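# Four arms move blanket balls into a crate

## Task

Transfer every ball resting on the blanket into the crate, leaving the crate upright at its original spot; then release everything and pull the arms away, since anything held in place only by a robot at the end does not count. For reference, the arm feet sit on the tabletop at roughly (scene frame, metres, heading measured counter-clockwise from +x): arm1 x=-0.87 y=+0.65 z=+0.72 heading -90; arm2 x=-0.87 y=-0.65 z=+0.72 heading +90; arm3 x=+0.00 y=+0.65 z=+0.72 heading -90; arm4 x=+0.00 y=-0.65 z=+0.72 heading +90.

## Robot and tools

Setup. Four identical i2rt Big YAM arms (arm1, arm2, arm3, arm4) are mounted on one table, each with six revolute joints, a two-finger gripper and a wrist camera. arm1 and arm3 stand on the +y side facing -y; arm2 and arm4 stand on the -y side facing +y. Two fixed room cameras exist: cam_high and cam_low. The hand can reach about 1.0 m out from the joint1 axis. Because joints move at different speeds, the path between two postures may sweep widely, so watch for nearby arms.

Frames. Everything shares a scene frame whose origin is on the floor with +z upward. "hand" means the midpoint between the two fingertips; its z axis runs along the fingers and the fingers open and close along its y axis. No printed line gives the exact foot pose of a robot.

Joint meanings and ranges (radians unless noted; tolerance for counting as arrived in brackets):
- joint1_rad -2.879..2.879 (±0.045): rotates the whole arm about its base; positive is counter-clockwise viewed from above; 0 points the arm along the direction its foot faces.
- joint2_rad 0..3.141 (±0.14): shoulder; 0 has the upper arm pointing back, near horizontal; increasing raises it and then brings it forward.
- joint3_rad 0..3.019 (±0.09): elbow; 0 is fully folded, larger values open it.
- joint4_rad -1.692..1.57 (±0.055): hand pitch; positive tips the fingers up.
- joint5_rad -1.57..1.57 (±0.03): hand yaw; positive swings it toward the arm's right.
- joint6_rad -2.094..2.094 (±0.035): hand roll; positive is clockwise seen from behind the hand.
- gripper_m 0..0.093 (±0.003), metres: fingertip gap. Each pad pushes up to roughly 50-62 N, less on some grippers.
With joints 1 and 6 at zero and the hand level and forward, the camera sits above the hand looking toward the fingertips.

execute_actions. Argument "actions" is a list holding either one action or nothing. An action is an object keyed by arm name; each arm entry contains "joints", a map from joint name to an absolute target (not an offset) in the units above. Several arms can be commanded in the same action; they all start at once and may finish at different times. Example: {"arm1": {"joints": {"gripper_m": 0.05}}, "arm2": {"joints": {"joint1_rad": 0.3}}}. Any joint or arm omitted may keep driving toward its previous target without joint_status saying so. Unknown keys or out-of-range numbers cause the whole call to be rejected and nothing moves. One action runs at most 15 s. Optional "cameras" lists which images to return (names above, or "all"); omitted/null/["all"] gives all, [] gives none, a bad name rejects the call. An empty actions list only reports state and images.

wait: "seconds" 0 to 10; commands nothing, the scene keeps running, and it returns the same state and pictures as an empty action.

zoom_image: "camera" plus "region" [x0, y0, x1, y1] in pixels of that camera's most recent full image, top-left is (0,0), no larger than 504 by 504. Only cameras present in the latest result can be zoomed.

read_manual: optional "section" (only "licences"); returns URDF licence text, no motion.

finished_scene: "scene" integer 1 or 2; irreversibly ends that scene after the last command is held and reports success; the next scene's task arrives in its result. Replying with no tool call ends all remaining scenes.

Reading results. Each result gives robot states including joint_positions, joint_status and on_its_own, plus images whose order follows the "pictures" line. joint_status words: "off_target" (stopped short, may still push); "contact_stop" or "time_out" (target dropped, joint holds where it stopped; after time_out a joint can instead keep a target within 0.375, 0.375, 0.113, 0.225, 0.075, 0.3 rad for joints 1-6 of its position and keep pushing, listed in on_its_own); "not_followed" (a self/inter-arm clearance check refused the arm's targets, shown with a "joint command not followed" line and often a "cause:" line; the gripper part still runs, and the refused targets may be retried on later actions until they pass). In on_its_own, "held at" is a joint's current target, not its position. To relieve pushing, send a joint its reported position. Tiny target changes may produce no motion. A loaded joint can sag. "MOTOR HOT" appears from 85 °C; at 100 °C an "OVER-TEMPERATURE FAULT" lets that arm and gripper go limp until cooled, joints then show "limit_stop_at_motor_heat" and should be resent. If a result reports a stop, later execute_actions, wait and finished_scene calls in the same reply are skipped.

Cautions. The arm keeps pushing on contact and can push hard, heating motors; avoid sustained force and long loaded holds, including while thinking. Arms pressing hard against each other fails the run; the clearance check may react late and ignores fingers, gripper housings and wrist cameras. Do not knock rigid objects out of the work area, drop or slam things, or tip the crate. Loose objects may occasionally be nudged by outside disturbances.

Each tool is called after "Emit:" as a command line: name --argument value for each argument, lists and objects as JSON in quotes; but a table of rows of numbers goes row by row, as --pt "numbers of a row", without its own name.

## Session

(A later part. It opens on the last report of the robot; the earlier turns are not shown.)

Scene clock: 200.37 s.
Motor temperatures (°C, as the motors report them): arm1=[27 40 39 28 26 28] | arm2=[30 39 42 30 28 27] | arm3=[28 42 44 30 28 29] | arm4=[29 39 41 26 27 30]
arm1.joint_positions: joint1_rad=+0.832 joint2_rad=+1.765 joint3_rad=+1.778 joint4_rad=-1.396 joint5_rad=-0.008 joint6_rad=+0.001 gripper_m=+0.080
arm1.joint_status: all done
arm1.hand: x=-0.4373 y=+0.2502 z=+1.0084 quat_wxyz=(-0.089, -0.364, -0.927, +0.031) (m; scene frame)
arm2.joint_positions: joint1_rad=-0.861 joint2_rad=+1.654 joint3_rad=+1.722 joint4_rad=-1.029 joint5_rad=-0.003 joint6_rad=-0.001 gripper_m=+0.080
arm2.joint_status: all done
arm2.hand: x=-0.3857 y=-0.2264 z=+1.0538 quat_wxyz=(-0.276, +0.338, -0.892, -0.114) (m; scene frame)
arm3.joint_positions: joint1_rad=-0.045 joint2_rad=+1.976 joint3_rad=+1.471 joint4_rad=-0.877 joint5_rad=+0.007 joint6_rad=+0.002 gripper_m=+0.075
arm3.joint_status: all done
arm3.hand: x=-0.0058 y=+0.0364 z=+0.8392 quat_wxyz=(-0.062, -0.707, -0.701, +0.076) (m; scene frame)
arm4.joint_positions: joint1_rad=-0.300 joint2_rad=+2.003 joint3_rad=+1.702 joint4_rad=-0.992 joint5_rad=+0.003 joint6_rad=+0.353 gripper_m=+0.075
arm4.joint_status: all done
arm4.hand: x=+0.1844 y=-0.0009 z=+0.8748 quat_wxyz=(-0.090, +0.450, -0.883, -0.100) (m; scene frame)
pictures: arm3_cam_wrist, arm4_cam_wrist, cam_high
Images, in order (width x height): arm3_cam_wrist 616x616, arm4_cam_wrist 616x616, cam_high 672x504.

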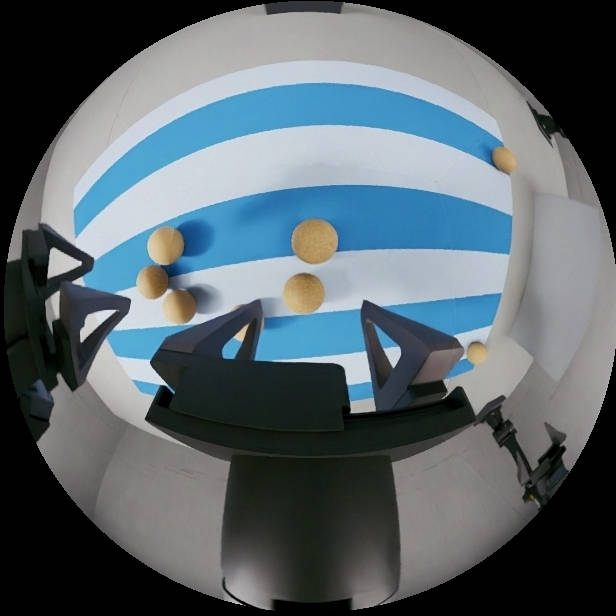

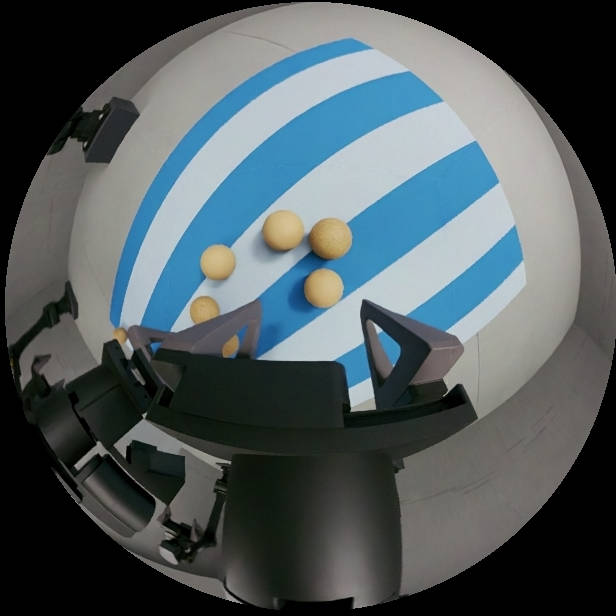

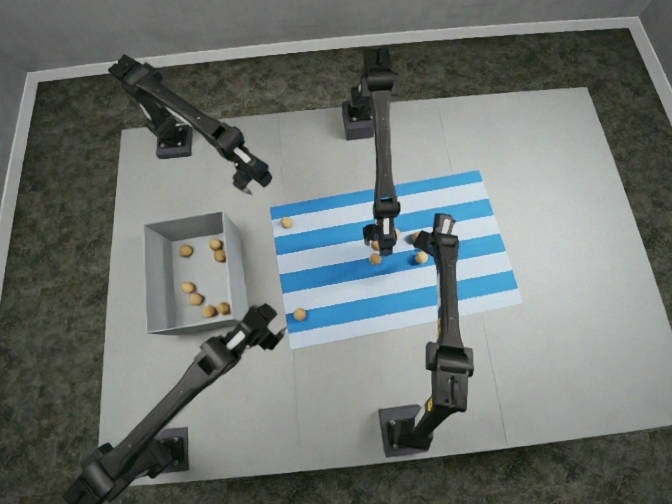

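Emit:
execute_actions --actions '[]'

Scene clock: 202.80 s.
Motor temperatures (°C, as the motors report them): arm1=[27 39 39 28 26 28] | arm2=[30 39 43 30 28 27] | arm3=[28 42 44 30 28 29] | arm4=[29 39 41 26 27 30]
arm1.joint_positions: joint1_rad=+0.832 joint2_rad=+1.765 joint3_rad=+1.778 joint4_rad=-1.396 joint5_rad=-0.008 joint6_rad=+0.000 gripper_m=+0.080
arm1.joint_status: all done
arm1.hand: x=-0.4373 y=+0.2502 z=+1.0084 quat_wxyz=(-0.089, -0.363, -0.927, +0.031) (m; scene frame)
arm2.joint_positions: joint1_rad=-0.861 joint2_rad=+1.654 joint3_rad=+1.722 joint4_rad=-1.029 joint5_rad=-0.003 joint6_rad=-0.001 gripper_m=+0.080
arm2.joint_status: all done
arm2.hand: x=-0.3857 y=-0.2264 z=+1.0538 quat_wxyz=(-0.276, +0.338, -0.893, -0.114) (m; scene frame)
arm3.joint_positions: joint1_rad=-0.045 joint2_rad=+1.976 joint3_rad=+1.471 joint4_rad=-0.877 joint5_rad=+0.007 joint6_rad=+0.002 gripper_m=+0.075
arm3.joint_status: all done
arm3.hand: x=-0.0058 y=+0.0364 z=+0.8392 quat_wxyz=(-0.062, -0.707, -0.701, +0.076) (m; scene frame)
arm4.joint_positions: joint1_rad=-0.300 joint2_rad=+2.003 joint3_rad=+1.702 joint4_rad=-0.992 joint5_rad=+0.003 joint6_rad=+0.353 gripper_m=+0.075
arm4.joint_status: all done
arm4.hand: x=+0.1844 y=-0.0009 z=+0.8748 quat_wxyz=(-0.090, +0.450, -0.883, -0.100) (m; scene frame)
pictures: arm1_cam_wrist, arm2_cam_wrist, arm3_cam_wrist, arm4_cam_wrist, cam_high, cam_low
Images, in order (width x height): arm1_cam_wrist 616x616, arm2_cam_wrist 616x616, arm3_cam_wrist 616x616, arm4_cam_wrist 616x616, cam_high 672x504, cam_low 672x504.

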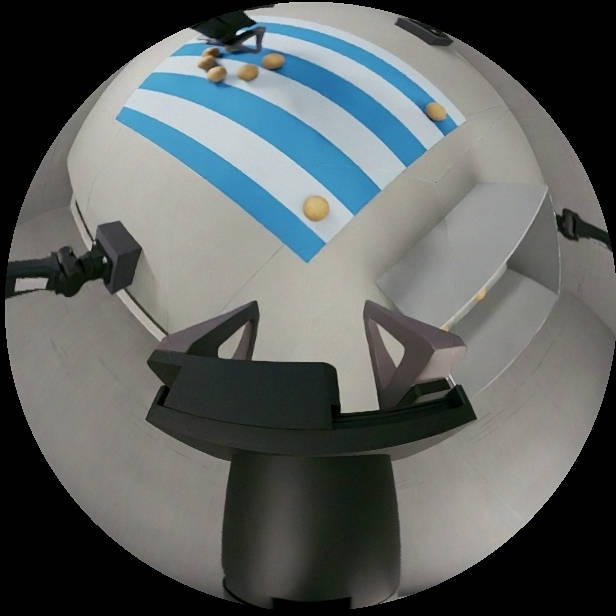

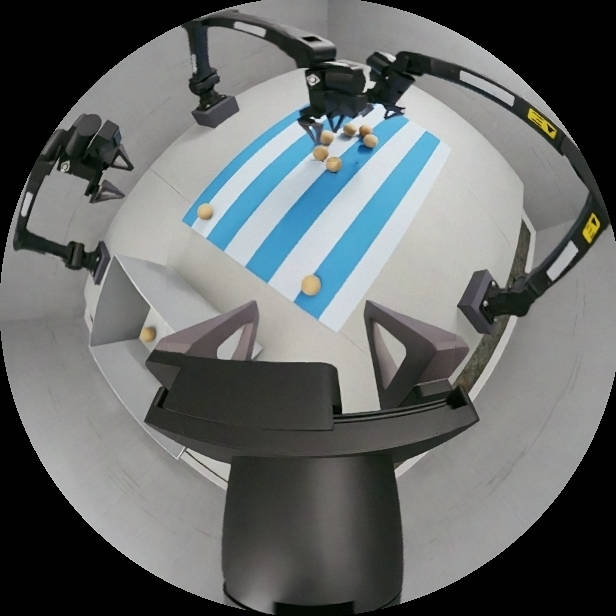

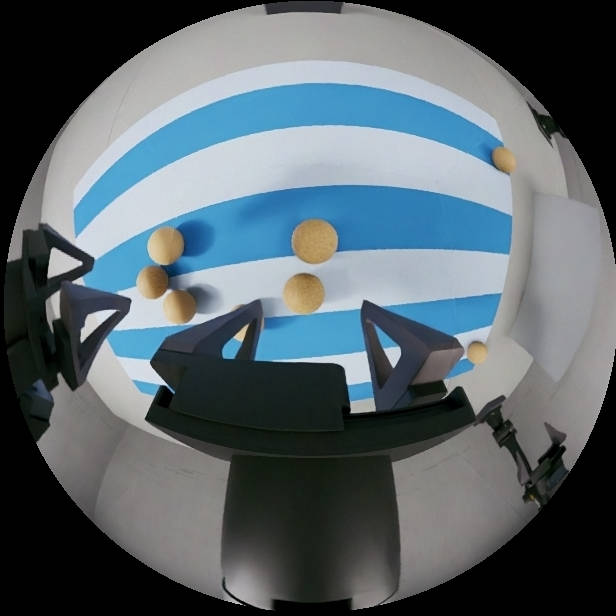

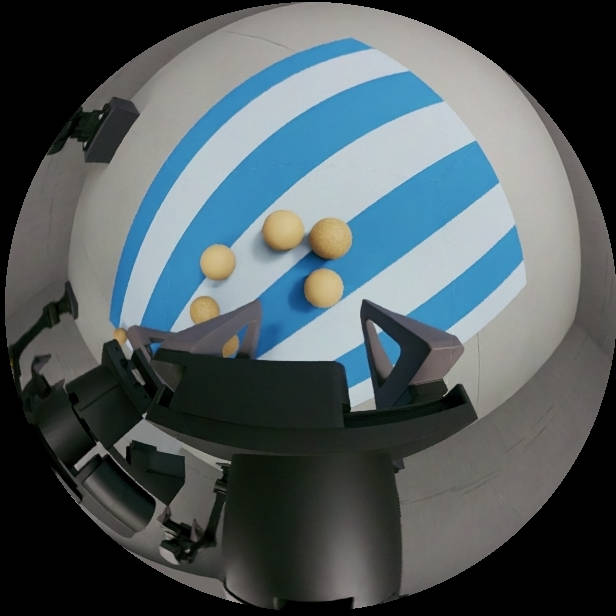

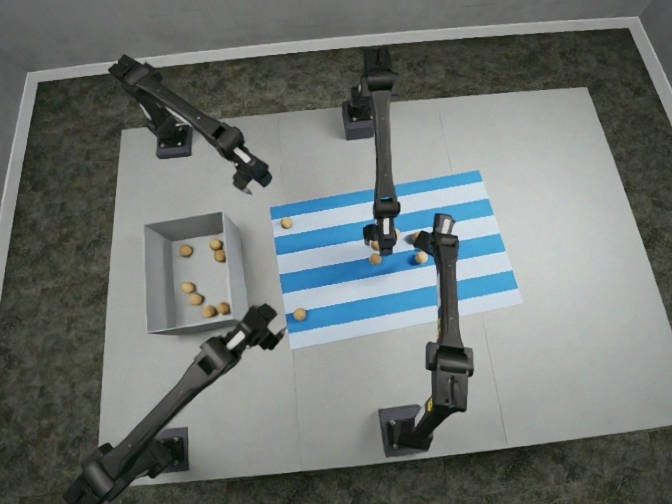

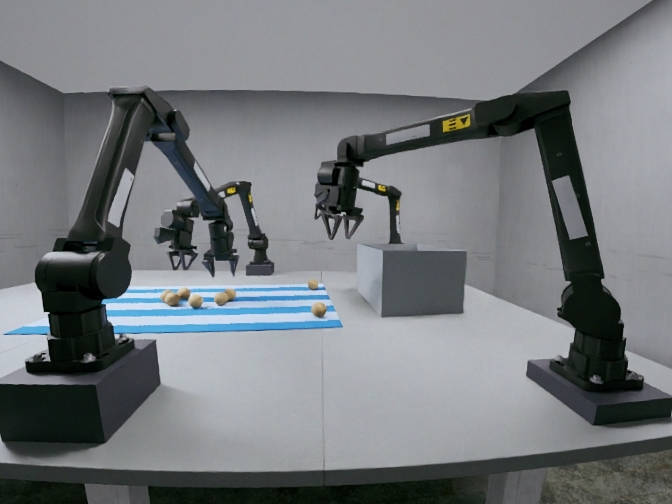

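Emit:
execute_actions --actions '[{"arm1":{"joints":{"joint1_rad":0.822,"joint2_rad":2.208,"joint4_rad":-1.016}},"arm2":{"joints":{"joint2_rad":2.155,"joint3_rad":1.695,"joint4_rad":-0.835}},"arm3":{"joints":{"joint1_rad":-0.025,"joint2_rad":2.138}},"arm4":{"joints":{"joint2_rad":2.176,"joint4_rad":-0.985}}}]' --cameras '["arm1_cam_wrist","arm2_cam_wrist","arm3_cam_wrist","arm4_cam_wrist"]'

Scene clock: 205.27 s.
Motor temperatures (°C, as the motors report them): arm1=[27 40 39 28 26 28] | arm2=[30 39 43 30 28 27] | arm3=[28 42 44 30 28 29] | arm4=[29 40 42 26 27 30]
arm1.joint_positions: joint1_rad=+0.828 joint2_rad=+2.186 joint3_rad=+1.789 joint4_rad=-1.029 joint5_rad=-0.004 joint6_rad=+0.000 gripper_m=+0.080
arm1.joint_status: all done
arm1.hand: x=-0.3705 y=+0.1832 z=+0.7656 quat_wxyz=(-0.068, -0.366, -0.928, +0.025) (m; scene frame)
arm2.joint_positions: joint1_rad=-0.859 joint2_rad=+2.153 joint3_rad=+1.700 joint4_rad=-0.835 joint5_rad=+0.000 joint6_rad=-0.001 gripper_m=+0.080
arm2.joint_status: all done
arm2.hand: x=-0.3482 y=-0.1853 z=+0.7338 quat_wxyz=(-0.128, +0.352, -0.926, -0.057) (m; scene frame)
arm3.joint_positions: joint1_rad=-0.029 joint2_rad=+2.147 joint3_rad=+1.471 joint4_rad=-0.876 joint5_rad=+0.006 joint6_rad=+0.002 gripper_m=+0.075
arm3.joint_status: all done
arm3.hand: x=+0.0026 y=+0.0621 z=+0.7396 quat_wxyz=(-0.003, -0.705, -0.709, +0.015) (m; scene frame)
arm4.joint_positions: joint1_rad=-0.300 joint2_rad=+2.182 joint3_rad=+1.702 joint4_rad=-0.992 joint5_rad=+0.003 joint6_rad=+0.353 gripper_m=+0.075
arm4.joint_status: all done
arm4.hand: x=+0.1788 y=-0.0175 z=+0.7592 quat_wxyz=(-0.029, +0.454, -0.890, -0.035) (m; scene frame)
pictures: arm1_cam_wrist, arm2_cam_wrist, arm3_cam_wrist, arm4_cam_wrist
Images, in order (width x height): arm1_cam_wrist 616x616, arm2_cam_wrist 616x616, arm3_cam_wrist 616x616, arm4_cam_wrist 616x616.

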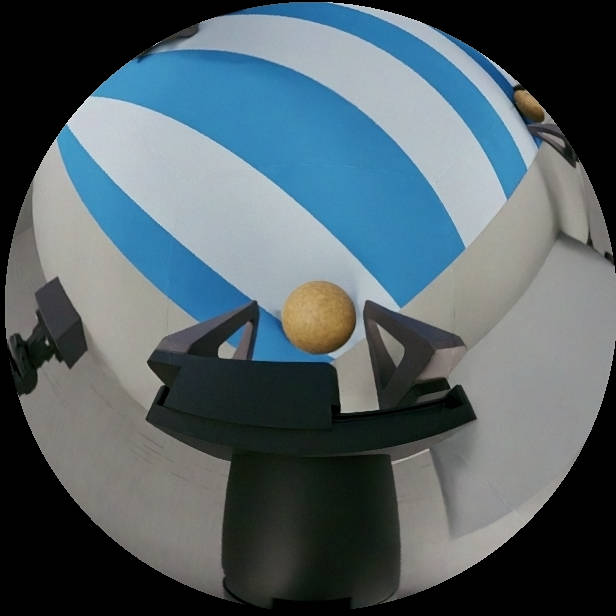

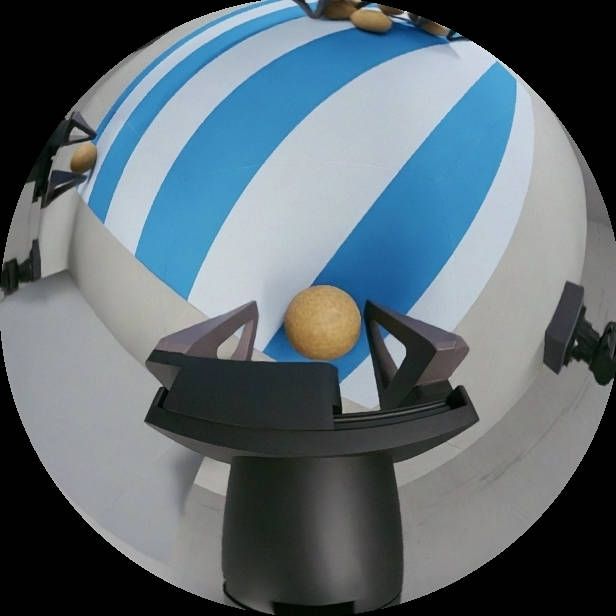

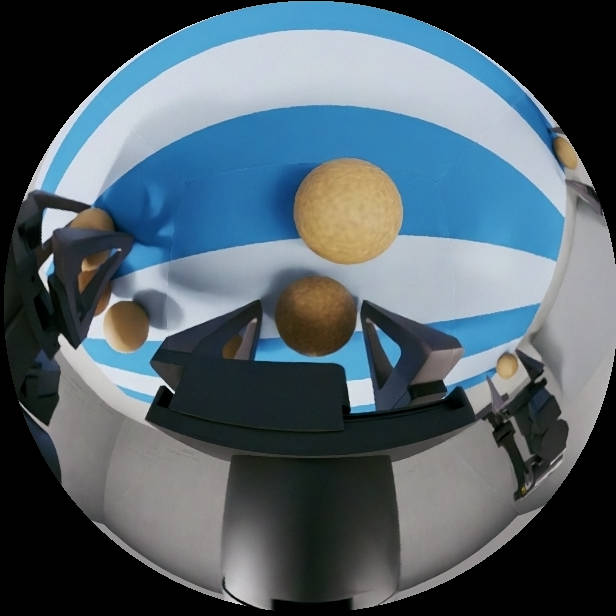

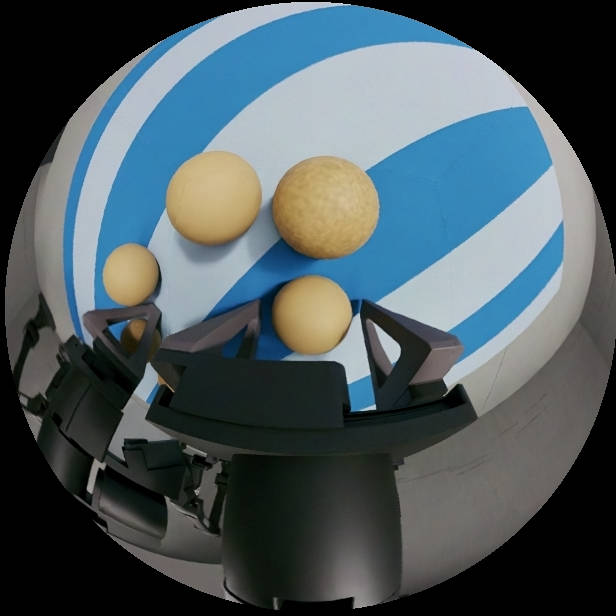

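Emit:
execute_actions --actions '[{"arm1":{"joints":{"joint1_rad":0.816,"joint3_rad":1.772,"gripper_m":0.043}},"arm2":{"joints":{"joint1_rad":-0.875,"joint4_rad":-0.856,"gripper_m":0.043}},"arm3":{"joints":{"gripper_m":0.043}},"arm4":{"joints":{"gripper_m":0.043}}}]' --cameras '["cam_high"]'

Scene clock: 206.83 s.
Motor temperatures (°C, as the motors report them): arm1=[27 40 39 28 26 28] | arm2=[30 39 43 30 28 27] | arm3=[28 42 44 30 28 29] | arm4=[29 40 42 26 27 30]
arm1.joint_positions: joint1_rad=+0.825 joint2_rad=+2.186 joint3_rad=+1.777 joint4_rad=-1.029 joint5_rad=-0.005 joint6_rad=+0.000 gripper_m=+0.047
arm1.joint_status: gripper_m off_target (ended at +0.047, target +0.043); the others done
arm1.hand: x=-0.3755 y=+0.1848 z=+0.7610 quat_wxyz=(-0.063, -0.368, -0.927, +0.023) (m; scene frame)
arm2.joint_positions: joint1_rad=-0.868 joint2_rad=+2.153 joint3_rad=+1.700 joint4_rad=-0.846 joint5_rad=+0.000 joint6_rad=-0.001 gripper_m=+0.047
arm2.joint_status: gripper_m off_target (ended at +0.047, target +0.043); the others done
arm2.hand: x=-0.3461 y=-0.1916 z=+0.7330 quat_wxyz=(-0.123, +0.348, -0.928, -0.054) (m; scene frame)
arm3.joint_positions: joint1_rad=-0.029 joint2_rad=+2.147 joint3_rad=+1.471 joint4_rad=-0.876 joint5_rad=+0.007 joint6_rad=+0.002 gripper_m=+0.046
arm3.joint_status: gripper_m off_target (ended at +0.046, target +0.043)
arm3.hand: x=+0.0024 y=+0.0620 z=+0.7396 quat_wxyz=(-0.002, -0.705, -0.709, +0.015) (m; scene frame)
arm4.joint_positions: joint1_rad=-0.300 joint2_rad=+2.182 joint3_rad=+1.702 joint4_rad=-0.992 joint5_rad=+0.003 joint6_rad=+0.353 gripper_m=+0.047
arm4.joint_status: gripper_m off_target (ended at +0.047, target +0.043)
arm4.hand: x=+0.1788 y=-0.0175 z=+0.7592 quat_wxyz=(-0.029, +0.454, -0.890, -0.035) (m; scene frame)
pictures: cam_high
Images, in order (width x height): cam_high 672x504.

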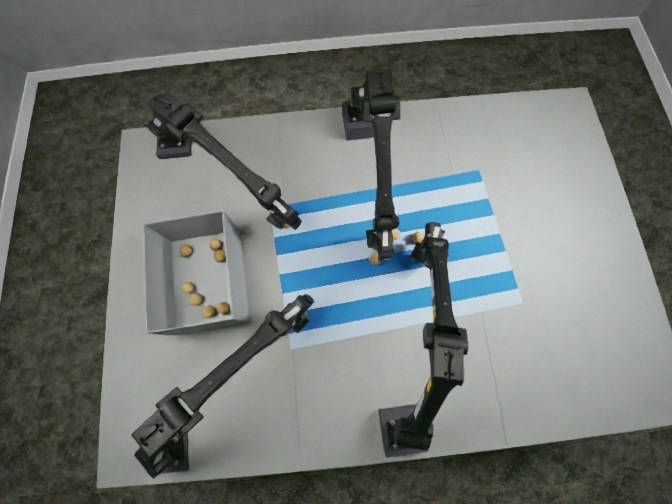

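Emit:
zoom_image --camera "cam_high" --region '[130,200,270,350]'

Region (130, 200, 270, 350) of cam_high's 672x504 image, scaled by 3.360, with more detail than that image has; it fills the left 470 columns of this view, and the rest is white.

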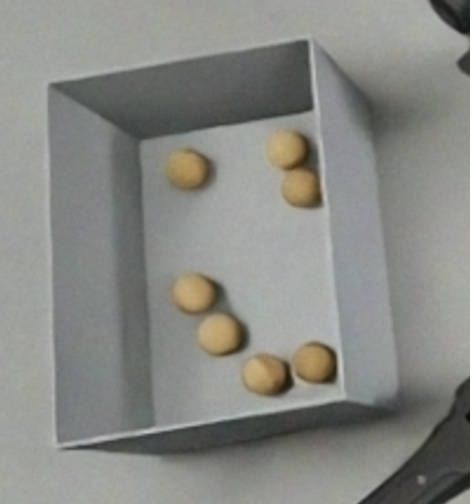

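Emit:
execute_actions --actions '[{"arm1":{"joints":{"joint1_rad":0.708,"joint2_rad":1.795,"joint3_rad":1.86,"joint4_rad":-1.61,"joint6_rad":0.15}},"arm2":{"joints":{"joint1_rad":-0.762,"joint2_rad":1.665,"joint4_rad":-1.21}},"arm3":{"joints":{"joint1_rad":-0.42,"joint2_rad":2.03,"joint4_rad":-0.938}},"arm4":{"joints":{"joint1_rad":0.10,"joint2_rad":2.045,"joint4_rad":-1.05}}}]' --cameras '["cam_high"]'

Scene clock: 217.50 s.
Motor temperatures (°C, as the motors report them): arm1=[27 40 39 28 26 28] | arm2=[30 40 42 30 28 27] | arm3=[28 43 44 30 28 29] | arm4=[29 41 42 26 27 30]
arm1.joint_positions: joint1_rad=+0.708 joint2_rad=+1.783 joint3_rad=+1.850 joint4_rad=-1.596 joint5_rad=-0.006 joint6_rad=+0.139 gripper_m=+0.047
arm1.joint_status: all done
arm1.hand: x=-0.5099 y=+0.2225 z=+1.0225 quat_wxyz=(-0.021, -0.484, -0.875, +0.005) (m; scene frame)
arm2.joint_positions: joint1_rad=-0.761 joint2_rad=+1.687 joint3_rad=+1.680 joint4_rad=-1.201 joint5_rad=-0.002 joint6_rad=+0.000 gripper_m=+0.047
arm2.joint_status: all done
arm2.hand: x=-0.4587 y=-0.2099 z=+0.9947 quat_wxyz=(-0.161, +0.394, -0.901, -0.080) (m; scene frame)
arm3.joint_positions: joint1_rad=-0.414 joint2_rad=+2.018 joint3_rad=+1.472 joint4_rad=-0.931 joint5_rad=+0.009 joint6_rad=+0.003 gripper_m=+0.046
arm3.joint_status: all done
arm3.hand: x=-0.2211 y=+0.0961 z=+0.8157 quat_wxyz=(-0.023, -0.827, -0.560, +0.048) (m; scene frame)
arm4.joint_positions: joint1_rad=+0.091 joint2_rad=+2.061 joint3_rad=+1.703 joint4_rad=-1.033 joint5_rad=+0.001 joint6_rad=+0.353 gripper_m=+0.047
arm4.joint_status: all done
arm4.hand: x=-0.0757 y=+0.0077 z=+0.8378 quat_wxyz=(-0.042, +0.616, -0.783, -0.077) (m; scene frame)
pictures: cam_high
joint command not followed: on one or more control steps a check withheld the commanded joint targets of the arm4 arm, and it was not sent them on those steps.
cause: the commanded joint targets would bring a part of the robot too close to another arm (this arm's wrist (the part past joint 4) and the other arm's wrist (the part past joint 4)); next, command targets that bring no part of the robot closer to that arm.
Images, in order (width x height): cam_high 672x504.

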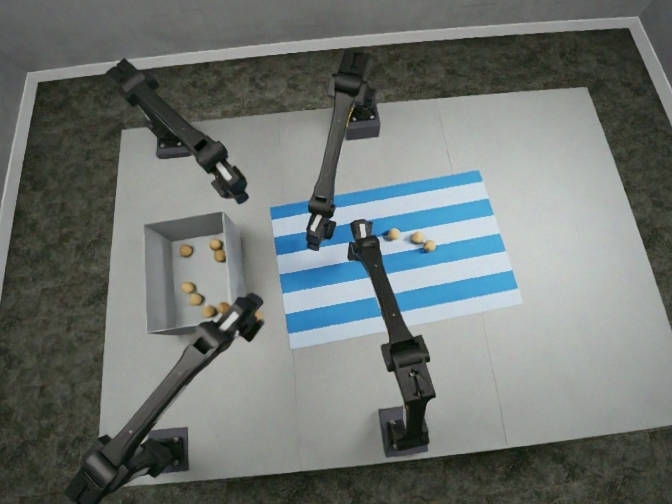

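Emit:
execute_actions --actions '[{"arm1":{"joints":{"joint1_rad":0.240,"joint3_rad":1.815,"joint4_rad":-1.56,"joint6_rad":0.32}},"arm2":{"joints":{"joint1_rad":-0.372,"joint6_rad":-0.44}},"arm3":{"joints":{"joint1_rad":-0.706,"joint2_rad":2.133}},"arm4":{"joints":{"joint1_rad":0.62,"joint2_rad":2.054,"joint3_rad":1.48}}}]' --cameras '["arm1_cam_wrist","arm2_cam_wrist","cam_high"]'

Scene clock: 221.50 s.
Motor temperatures (°C, as the motors report them): arm1=[27 40 39 28 26 28] | arm2=[30 40 42 30 28 27] | arm3=[28 43 44 30 28 29] | arm4=[29 41 42 26 27 30]
arm1.joint_positions: joint1_rad=+0.244 joint2_rad=+1.783 joint3_rad=+1.814 joint4_rad=-1.571 joint5_rad=-0.004 joint6_rad=+0.309 gripper_m=+0.047
arm1.joint_status: all done
arm1.hand: x=-0.7403 y=+0.1082 z=+1.0092 quat_wxyz=(-0.015, -0.733, -0.680, +0.007) (m; scene frame)
arm2.joint_positions: joint1_rad=-0.376 joint2_rad=+1.687 joint3_rad=+1.680 joint4_rad=-1.201 joint5_rad=-0.004 joint6_rad=-0.429 gripper_m=+0.047
arm2.joint_status: all done
arm2.hand: x=-0.6554 y=-0.0889 z=+0.9983 quat_wxyz=(-0.165, +0.718, -0.671, -0.078) (m; scene frame)
arm3.joint_positions: joint1_rad=-0.700 joint2_rad=+2.135 joint3_rad=+1.472 joint4_rad=-0.931 joint5_rad=+0.009 joint6_rad=+0.003 gripper_m=+0.046
arm3.joint_status: all done
arm3.hand: x=-0.3573 y=+0.1960 z=+0.7499 quat_wxyz=(+0.009, -0.899, -0.437, -0.002) (m; scene frame)
arm4.joint_positions: joint1_rad=+0.619 joint2_rad=+2.054 joint3_rad=+1.488 joint4_rad=-1.036 joint5_rad=+0.000 joint6_rad=+0.353 gripper_m=+0.047
arm4.joint_status: all done
arm4.hand: x=-0.3442 y=-0.1922 z=+0.7683 quat_wxyz=(+0.009, +0.802, -0.597, +0.013) (m; scene frame)
pictures: arm1_cam_wrist, arm2_cam_wrist, cam_high
Images, in order (width x height): arm1_cam_wrist 616x616, arm2_cam_wrist 616x616, cam_high 672x504.

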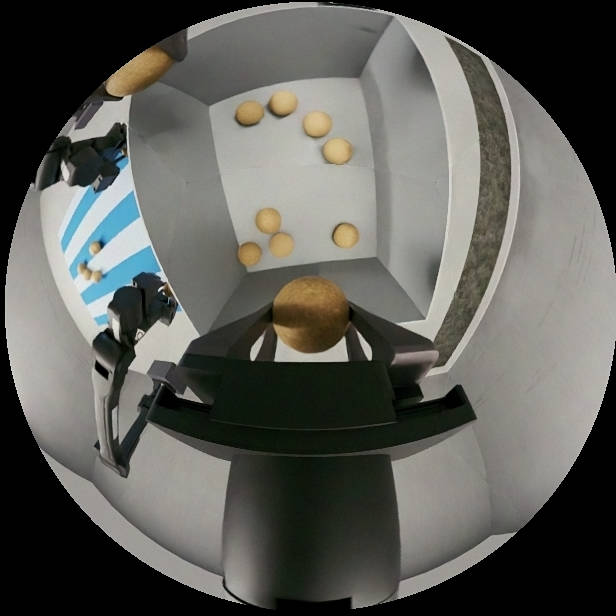

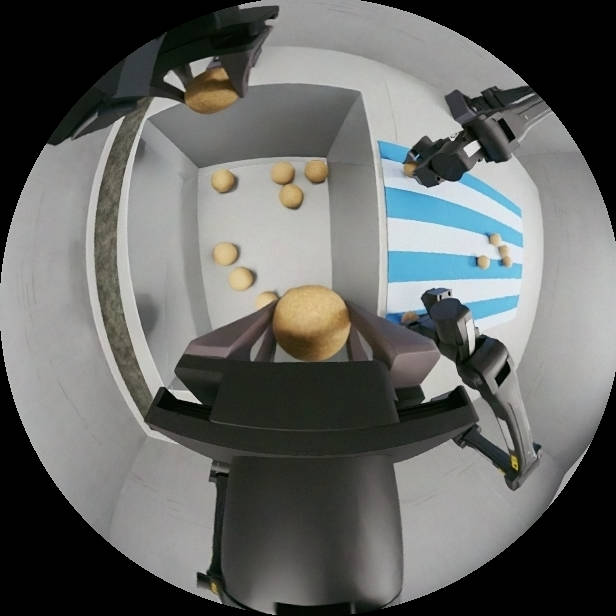

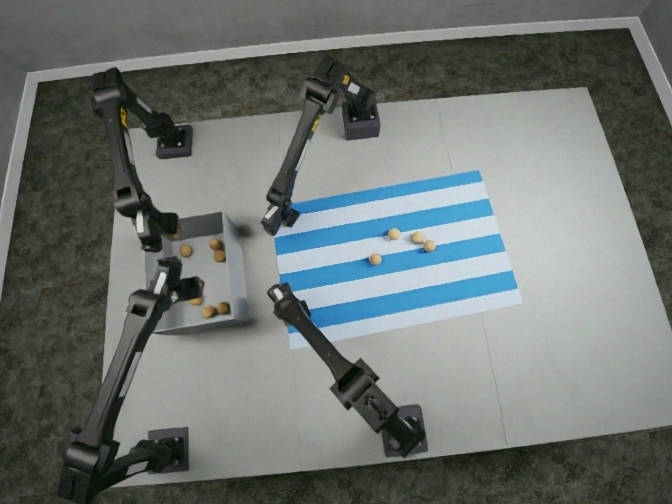

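Emit:
execute_actions --actions '[{"arm1":{"joints":{"joint2_rad":1.973,"joint3_rad":1.417,"joint4_rad":-1.02}},"arm2":{"joints":{"joint2_rad":2.06,"joint3_rad":1.575,"joint4_rad":-1.094}},"arm3":{"joints":{"joint2_rad":2.01,"gripper_m":0.075}},"arm4":{"joints":{"joint2_rad":2.07}}}]' --cameras '["arm1_cam_wrist","arm2_cam_wrist","cam_high"]'

Scene clock: 224.53 s.
Motor temperatures (°C, as the motors report them): arm1=[27 40 39 28 26 28] | arm2=[30 40 42 30 28 27] | arm3=[28 43 44 30 28 29] | arm4=[29 41 41 26 27 30]
arm1.joint_positions: joint1_rad=+0.244 joint2_rad=+1.964 joint3_rad=+1.419 joint4_rad=-1.036 joint5_rad=-0.005 joint6_rad=+0.310 gripper_m=+0.047
arm1.joint_status: all done
arm1.hand: x=-0.7410 y=+0.1114 z=+0.7665 quat_wxyz=(+0.003, -0.733, -0.680, -0.004) (m; scene frame)
arm2.joint_positions: joint1_rad=-0.373 joint2_rad=+2.069 joint3_rad=+1.575 joint4_rad=-1.104 joint5_rad=-0.009 joint6_rad=-0.430 gripper_m=+0.046
arm2.joint_status: all done
arm2.hand: x=-0.6646 y=-0.0950 z=+0.7359 quat_wxyz=(+0.015, +0.733, -0.680, -0.007) (m; scene frame)
arm3.joint_positions: joint1_rad=-0.700 joint2_rad=+1.991 joint3_rad=+1.472 joint4_rad=-0.933 joint5_rad=+0.009 joint6_rad=+0.003 gripper_m=+0.075
arm3.joint_status: all done
arm3.hand: x=-0.3701 y=+0.1789 z=+0.8324 quat_wxyz=(-0.023, -0.897, -0.436, +0.062) (m; scene frame)
arm4.joint_positions: joint1_rad=+0.619 joint2_rad=+2.054 joint3_rad=+1.488 joint4_rad=-1.036 joint5_rad=+0.000 joint6_rad=+0.353 gripper_m=+0.047
arm4.joint_status: all done
arm4.hand: x=-0.3442 y=-0.1922 z=+0.7683 quat_wxyz=(+0.009, +0.802, -0.597, +0.013) (m; scene frame)
pictures: arm1_cam_wrist, arm2_cam_wrist, cam_high
Images, in order (width x height): arm1_cam_wrist 616x616, arm2_cam_wrist 616x616, cam_high 672x504.

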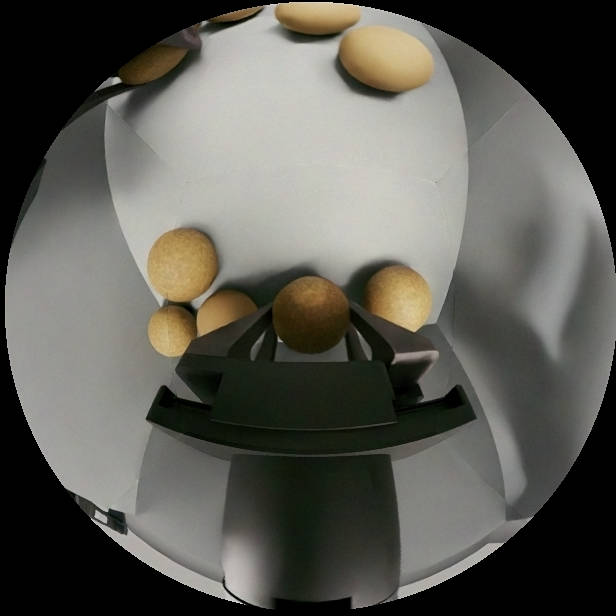

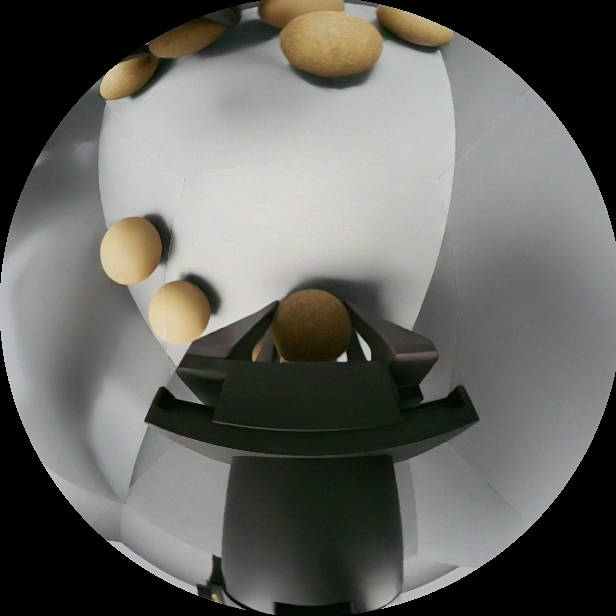

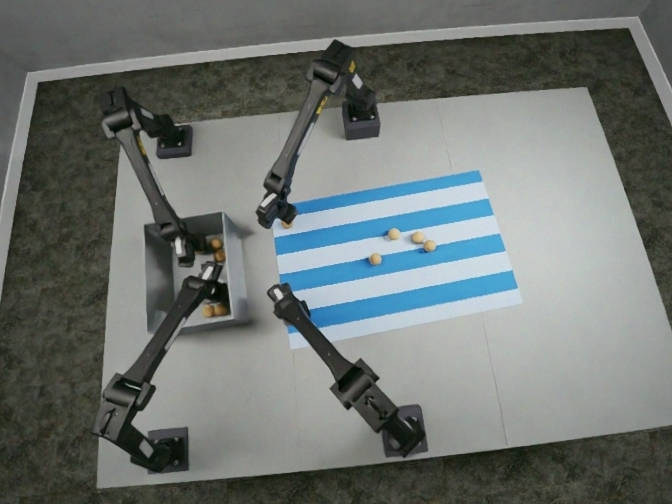

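Emit:
execute_actions --actions '[{"arm1":{"joints":{"joint2_rad":1.785,"joint3_rad":1.79,"joint4_rad":-1.49,"gripper_m":0.058}},"arm2":{"joints":{"joint2_rad":1.672,"joint3_rad":1.64,"gripper_m":0.058}},"arm3":{"joints":{"joint1_rad":-0.22,"joint4_rad":-0.825}},"arm4":{"joints":{"joint2_rad":1.95,"gripper_m":0.075}}}]' --cameras '["cam_high"]'

Emit:
zoom_image --camera "cam_high" --region '[250,200,390,340]'

Emit:
zoom_image --camera "cam_high" --region '[340,200,460,300]'

Scene clock: 228.70 s.
Motor temperatures (°C, as the motors report them): arm1=[27 40 39 28 26 28] | arm2=[30 40 42 30 28 27] | arm3=[28 43 44 30 28 29] | arm4=[29 40 41 26 27 30]
arm1.joint_positions: joint1_rad=+0.244 joint2_rad=+1.761 joint3_rad=+1.774 joint4_rad=-1.476 joint5_rad=-0.005 joint6_rad=+0.310 gripper_m=+0.058
arm1.joint_status: all done
arm1.hand: x=-0.7376 y=+0.0974 z=+1.0061 quat_wxyz=(-0.048, -0.732, -0.679, +0.025) (m; scene frame)
arm2.joint_positions: joint1_rad=-0.373 joint2_rad=+1.686 joint3_rad=+1.613 joint4_rad=-1.104 joint5_rad=-0.009 joint6_rad=-0.430 gripper_m=+0.058
arm2.joint_status: all done
arm2.hand: x=-0.6562 y=-0.0824 z=+0.9761 quat_wxyz=(-0.179, +0.718, -0.667, -0.086) (m; scene frame)
arm3.joint_positions: joint1_rad=-0.227 joint2_rad=+1.991 joint3_rad=+1.472 joint4_rad=-0.831 joint5_rad=+0.007 joint6_rad=+0.003 gripper_m=+0.075
arm3.joint_status: all done
arm3.hand: x=-0.1187 y=+0.0376 z=+0.8347 quat_wxyz=(-0.067, -0.766, -0.632, +0.094) (m; scene frame)
arm4.joint_positions: joint1_rad=+0.619 joint2_rad=+1.947 joint3_rad=+1.485 joint4_rad=-1.036 joint5_rad=+0.000 joint6_rad=+0.353 gripper_m=+0.075
arm4.joint_status: all done
arm4.hand: x=-0.3502 y=-0.1832 z=+0.8265 quat_wxyz=(-0.005, +0.802, -0.596, -0.037) (m; scene frame)
pictures: cam_high
Images, in order (width x height): cam_high 672x504.

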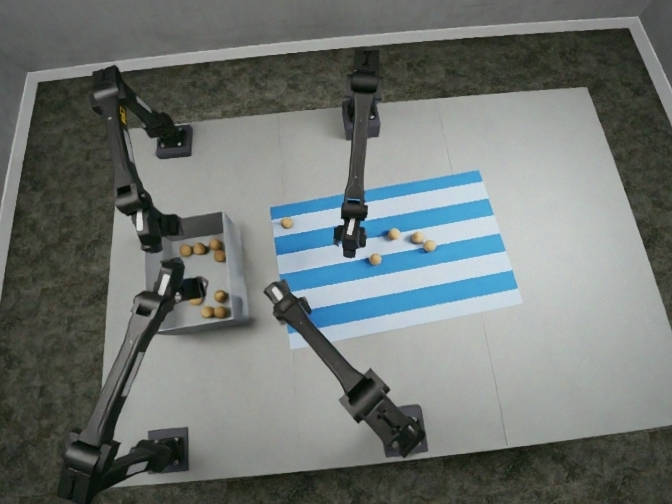

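Region (250, 200, 390, 340) of cam_high's 672x504 image, scaled by 3.600, with more detail than that image has.

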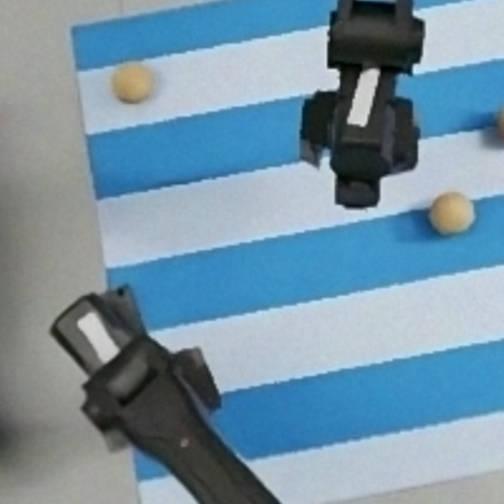

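Region (340, 200, 460, 300) of cam_high's 672x504 image, scaled by 4.200, with more detail than that image has.

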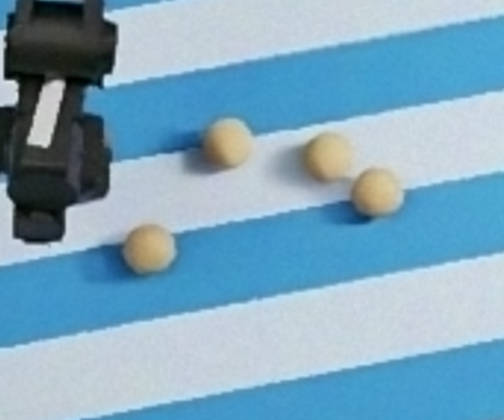

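Emit:
execute_actions --actions '[{"arm1":{"joints":{"joint1_rad":0.824,"joint4_rad":-1.41,"joint6_rad":0.14,"gripper_m":0.08}},"arm2":{"joints":{"joint1_rad":-0.868,"joint2_rad":1.715,"joint3_rad":1.78,"joint6_rad":0.01,"gripper_m":0.08}},"arm3":{"joints":{"joint1_rad":0.268,"joint6_rad":-0.46}},"arm4":{"joints":{"joint1_rad":-0.022,"joint3_rad":1.69,"joint4_rad":-0.968,"joint6_rad":-0.21}}}]' --cameras '["arm3_cam_wrist","arm4_cam_wrist","cam_high"]'

Emit:
zoom_image --camera "cam_high" --region '[250,200,390,340]'

Scene clock: 232.70 s.
Motor temperatures (°C, as the motors report them): arm1=[27 40 39 28 26 28] | arm2=[30 40 43 30 28 27] | arm3=[28 43 45 30 28 29] | arm4=[29 40 41 26 27 30]
arm1.joint_positions: joint1_rad=+0.822 joint2_rad=+1.763 joint3_rad=+1.774 joint4_rad=-1.421 joint5_rad=-0.008 joint6_rad=+0.150 gripper_m=+0.080
arm1.joint_status: all done
arm1.hand: x=-0.4468 y=+0.2508 z=+1.0064 quat_wxyz=(-0.077, -0.437, -0.896, +0.021) (m; scene frame)
arm2.joint_positions: joint1_rad=-0.864 joint2_rad=+1.724 joint3_rad=+1.715 joint4_rad=-1.104 joint5_rad=-0.003 joint6_rad=-0.001 gripper_m=+0.080
arm2.joint_status: all done
arm2.hand: x=-0.3893 y=-0.2307 z=+0.9976 quat_wxyz=(-0.208, +0.344, -0.911, -0.088) (m; scene frame)
arm3.joint_positions: joint1_rad=+0.262 joint2_rad=+1.991 joint3_rad=+1.472 joint4_rad=-0.831 joint5_rad=+0.007 joint6_rad=-0.449 gripper_m=+0.075
arm3.joint_status: all done
arm3.hand: x=+0.1825 y=+0.0534 z=+0.8312 quat_wxyz=(-0.066, -0.397, -0.911, +0.091) (m; scene frame)
arm4.joint_positions: joint1_rad=-0.019 joint2_rad=+1.947 joint3_rad=+1.668 joint4_rad=-0.971 joint5_rad=+0.004 joint6_rad=-0.200 gripper_m=+0.075
arm4.joint_status: all done
arm4.hand: x=-0.0022 y=+0.0196 z=+0.8996 quat_wxyz=(-0.120, +0.766, -0.623, -0.102) (m; scene frame)
pictures: arm3_cam_wrist, arm4_cam_wrist, cam_high
Images, in order (width x height): arm3_cam_wrist 616x616, arm4_cam_wrist 616x616, cam_high 672x504.

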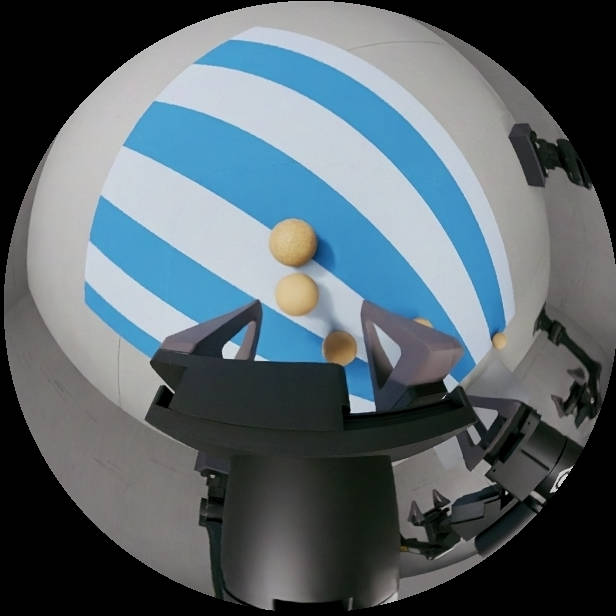

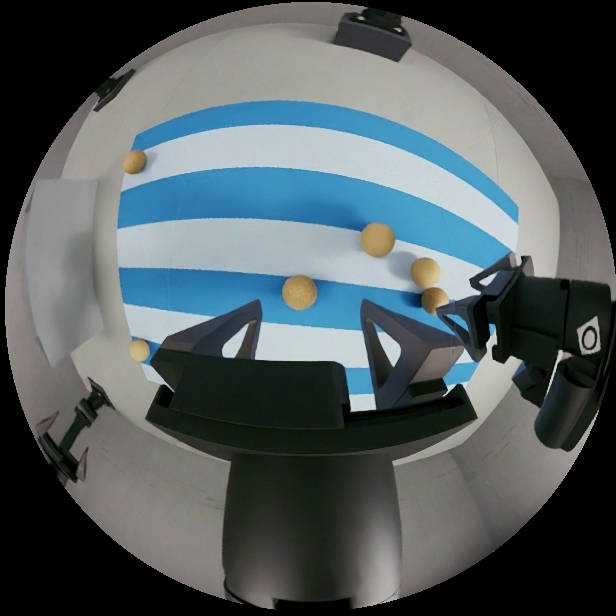

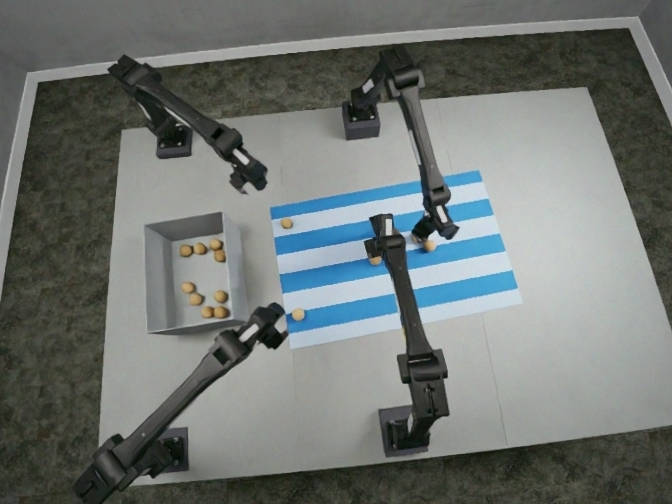

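Region (250, 200, 390, 340) of cam_high's 672x504 image, scaled by 3.600, with more detail than that image has.

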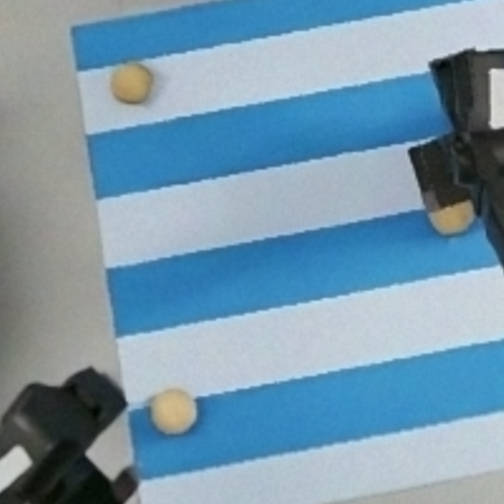

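Emit:
execute_actions --actions '[{"arm1":{"joints":{"joint2_rad":2.208,"joint3_rad":1.772,"joint4_rad":-1.004}},"arm2":{"joints":{"joint2_rad":2.14,"joint3_rad":1.676,"joint4_rad":-0.845}},"arm3":{"joints":{"joint2_rad":2.132}},"arm4":{"joints":{"joint1_rad":-0.006,"joint2_rad":2.159}}}]' --cameras '["arm1_cam_wrist","arm2_cam_wrist","arm3_cam_wrist","arm4_cam_wrist"]'

Scene clock: 234.97 s.
Motor temperatures (°C, as the motors report them): arm1=[27 40 39 28 26 28] | arm2=[30 40 43 30 28 27] | arm3=[28 43 45 30 28 29] | arm4=[29 40 41 26 27 30]
arm1.joint_positions: joint1_rad=+0.826 joint2_rad=+2.183 joint3_rad=+1.773 joint4_rad=-1.017 joint5_rad=-0.003 joint6_rad=+0.150 gripper_m=+0.080
arm1.joint_status: all done
arm1.hand: x=-0.3741 y=+0.1842 z=+0.7617 quat_wxyz=(-0.069, -0.436, -0.897, +0.020) (m; scene frame)
arm2.joint_positions: joint1_rad=-0.862 joint2_rad=+2.136 joint3_rad=+1.681 joint4_rad=-0.847 joint5_rad=+0.000 joint6_rad=-0.001 gripper_m=+0.080
arm2.joint_status: all done
arm2.hand: x=-0.3532 y=-0.1923 z=+0.7366 quat_wxyz=(-0.121, +0.351, -0.927, -0.054) (m; scene frame)
arm3.joint_positions: joint1_rad=+0.262 joint2_rad=+2.138 joint3_rad=+1.472 joint4_rad=-0.830 joint5_rad=+0.007 joint6_rad=-0.449 gripper_m=+0.075
arm3.joint_status: all done
arm3.hand: x=+0.1749 y=+0.0745 z=+0.7438 quat_wxyz=(-0.018, -0.399, -0.916, +0.036) (m; scene frame)
arm4.joint_positions: joint1_rad=-0.018 joint2_rad=+2.170 joint3_rad=+1.668 joint4_rad=-0.971 joint5_rad=+0.004 joint6_rad=-0.201 gripper_m=+0.075
arm4.joint_status: all done
arm4.hand: x=-0.0044 y=+0.0004 z=+0.7568 quat_wxyz=(-0.034, +0.776, -0.629, -0.032) (m; scene frame)
pictures: arm1_cam_wrist, arm2_cam_wrist, arm3_cam_wrist, arm4_cam_wrist
Images, in order (width x height): arm1_cam_wrist 616x616, arm2_cam_wrist 616x616, arm3_cam_wrist 616x616, arm4_cam_wrist 616x616.

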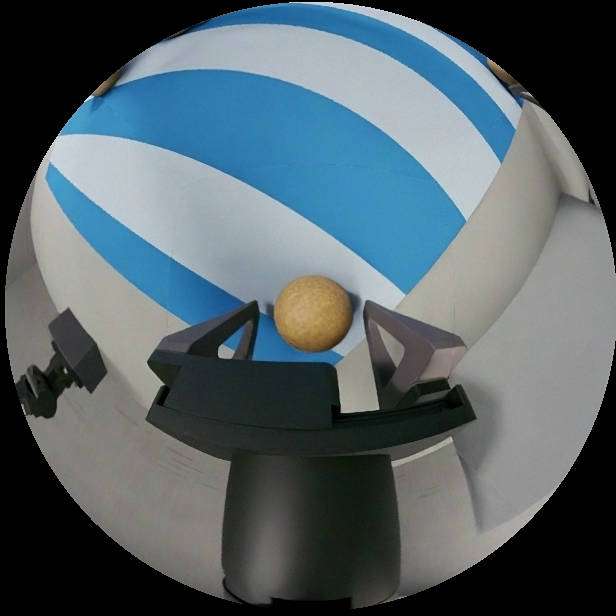

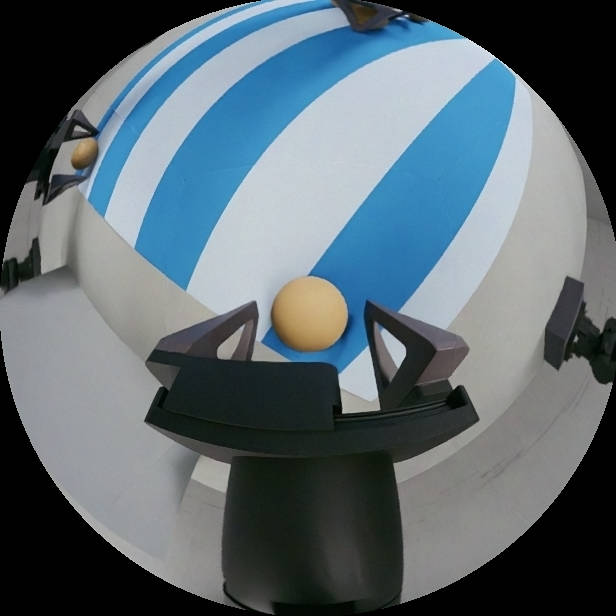

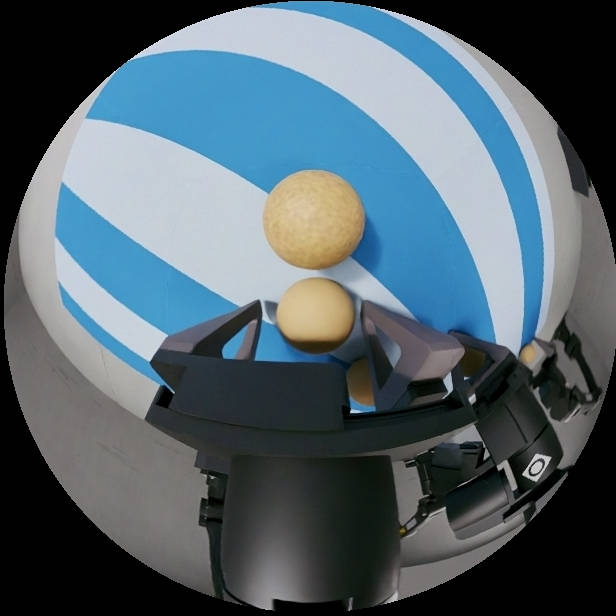

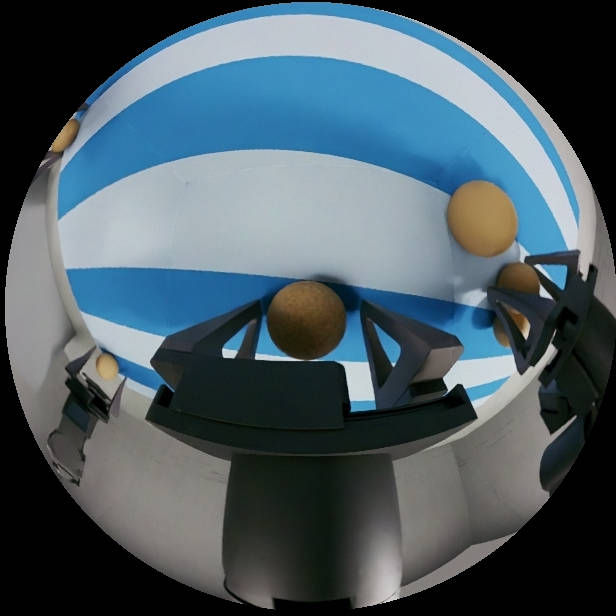

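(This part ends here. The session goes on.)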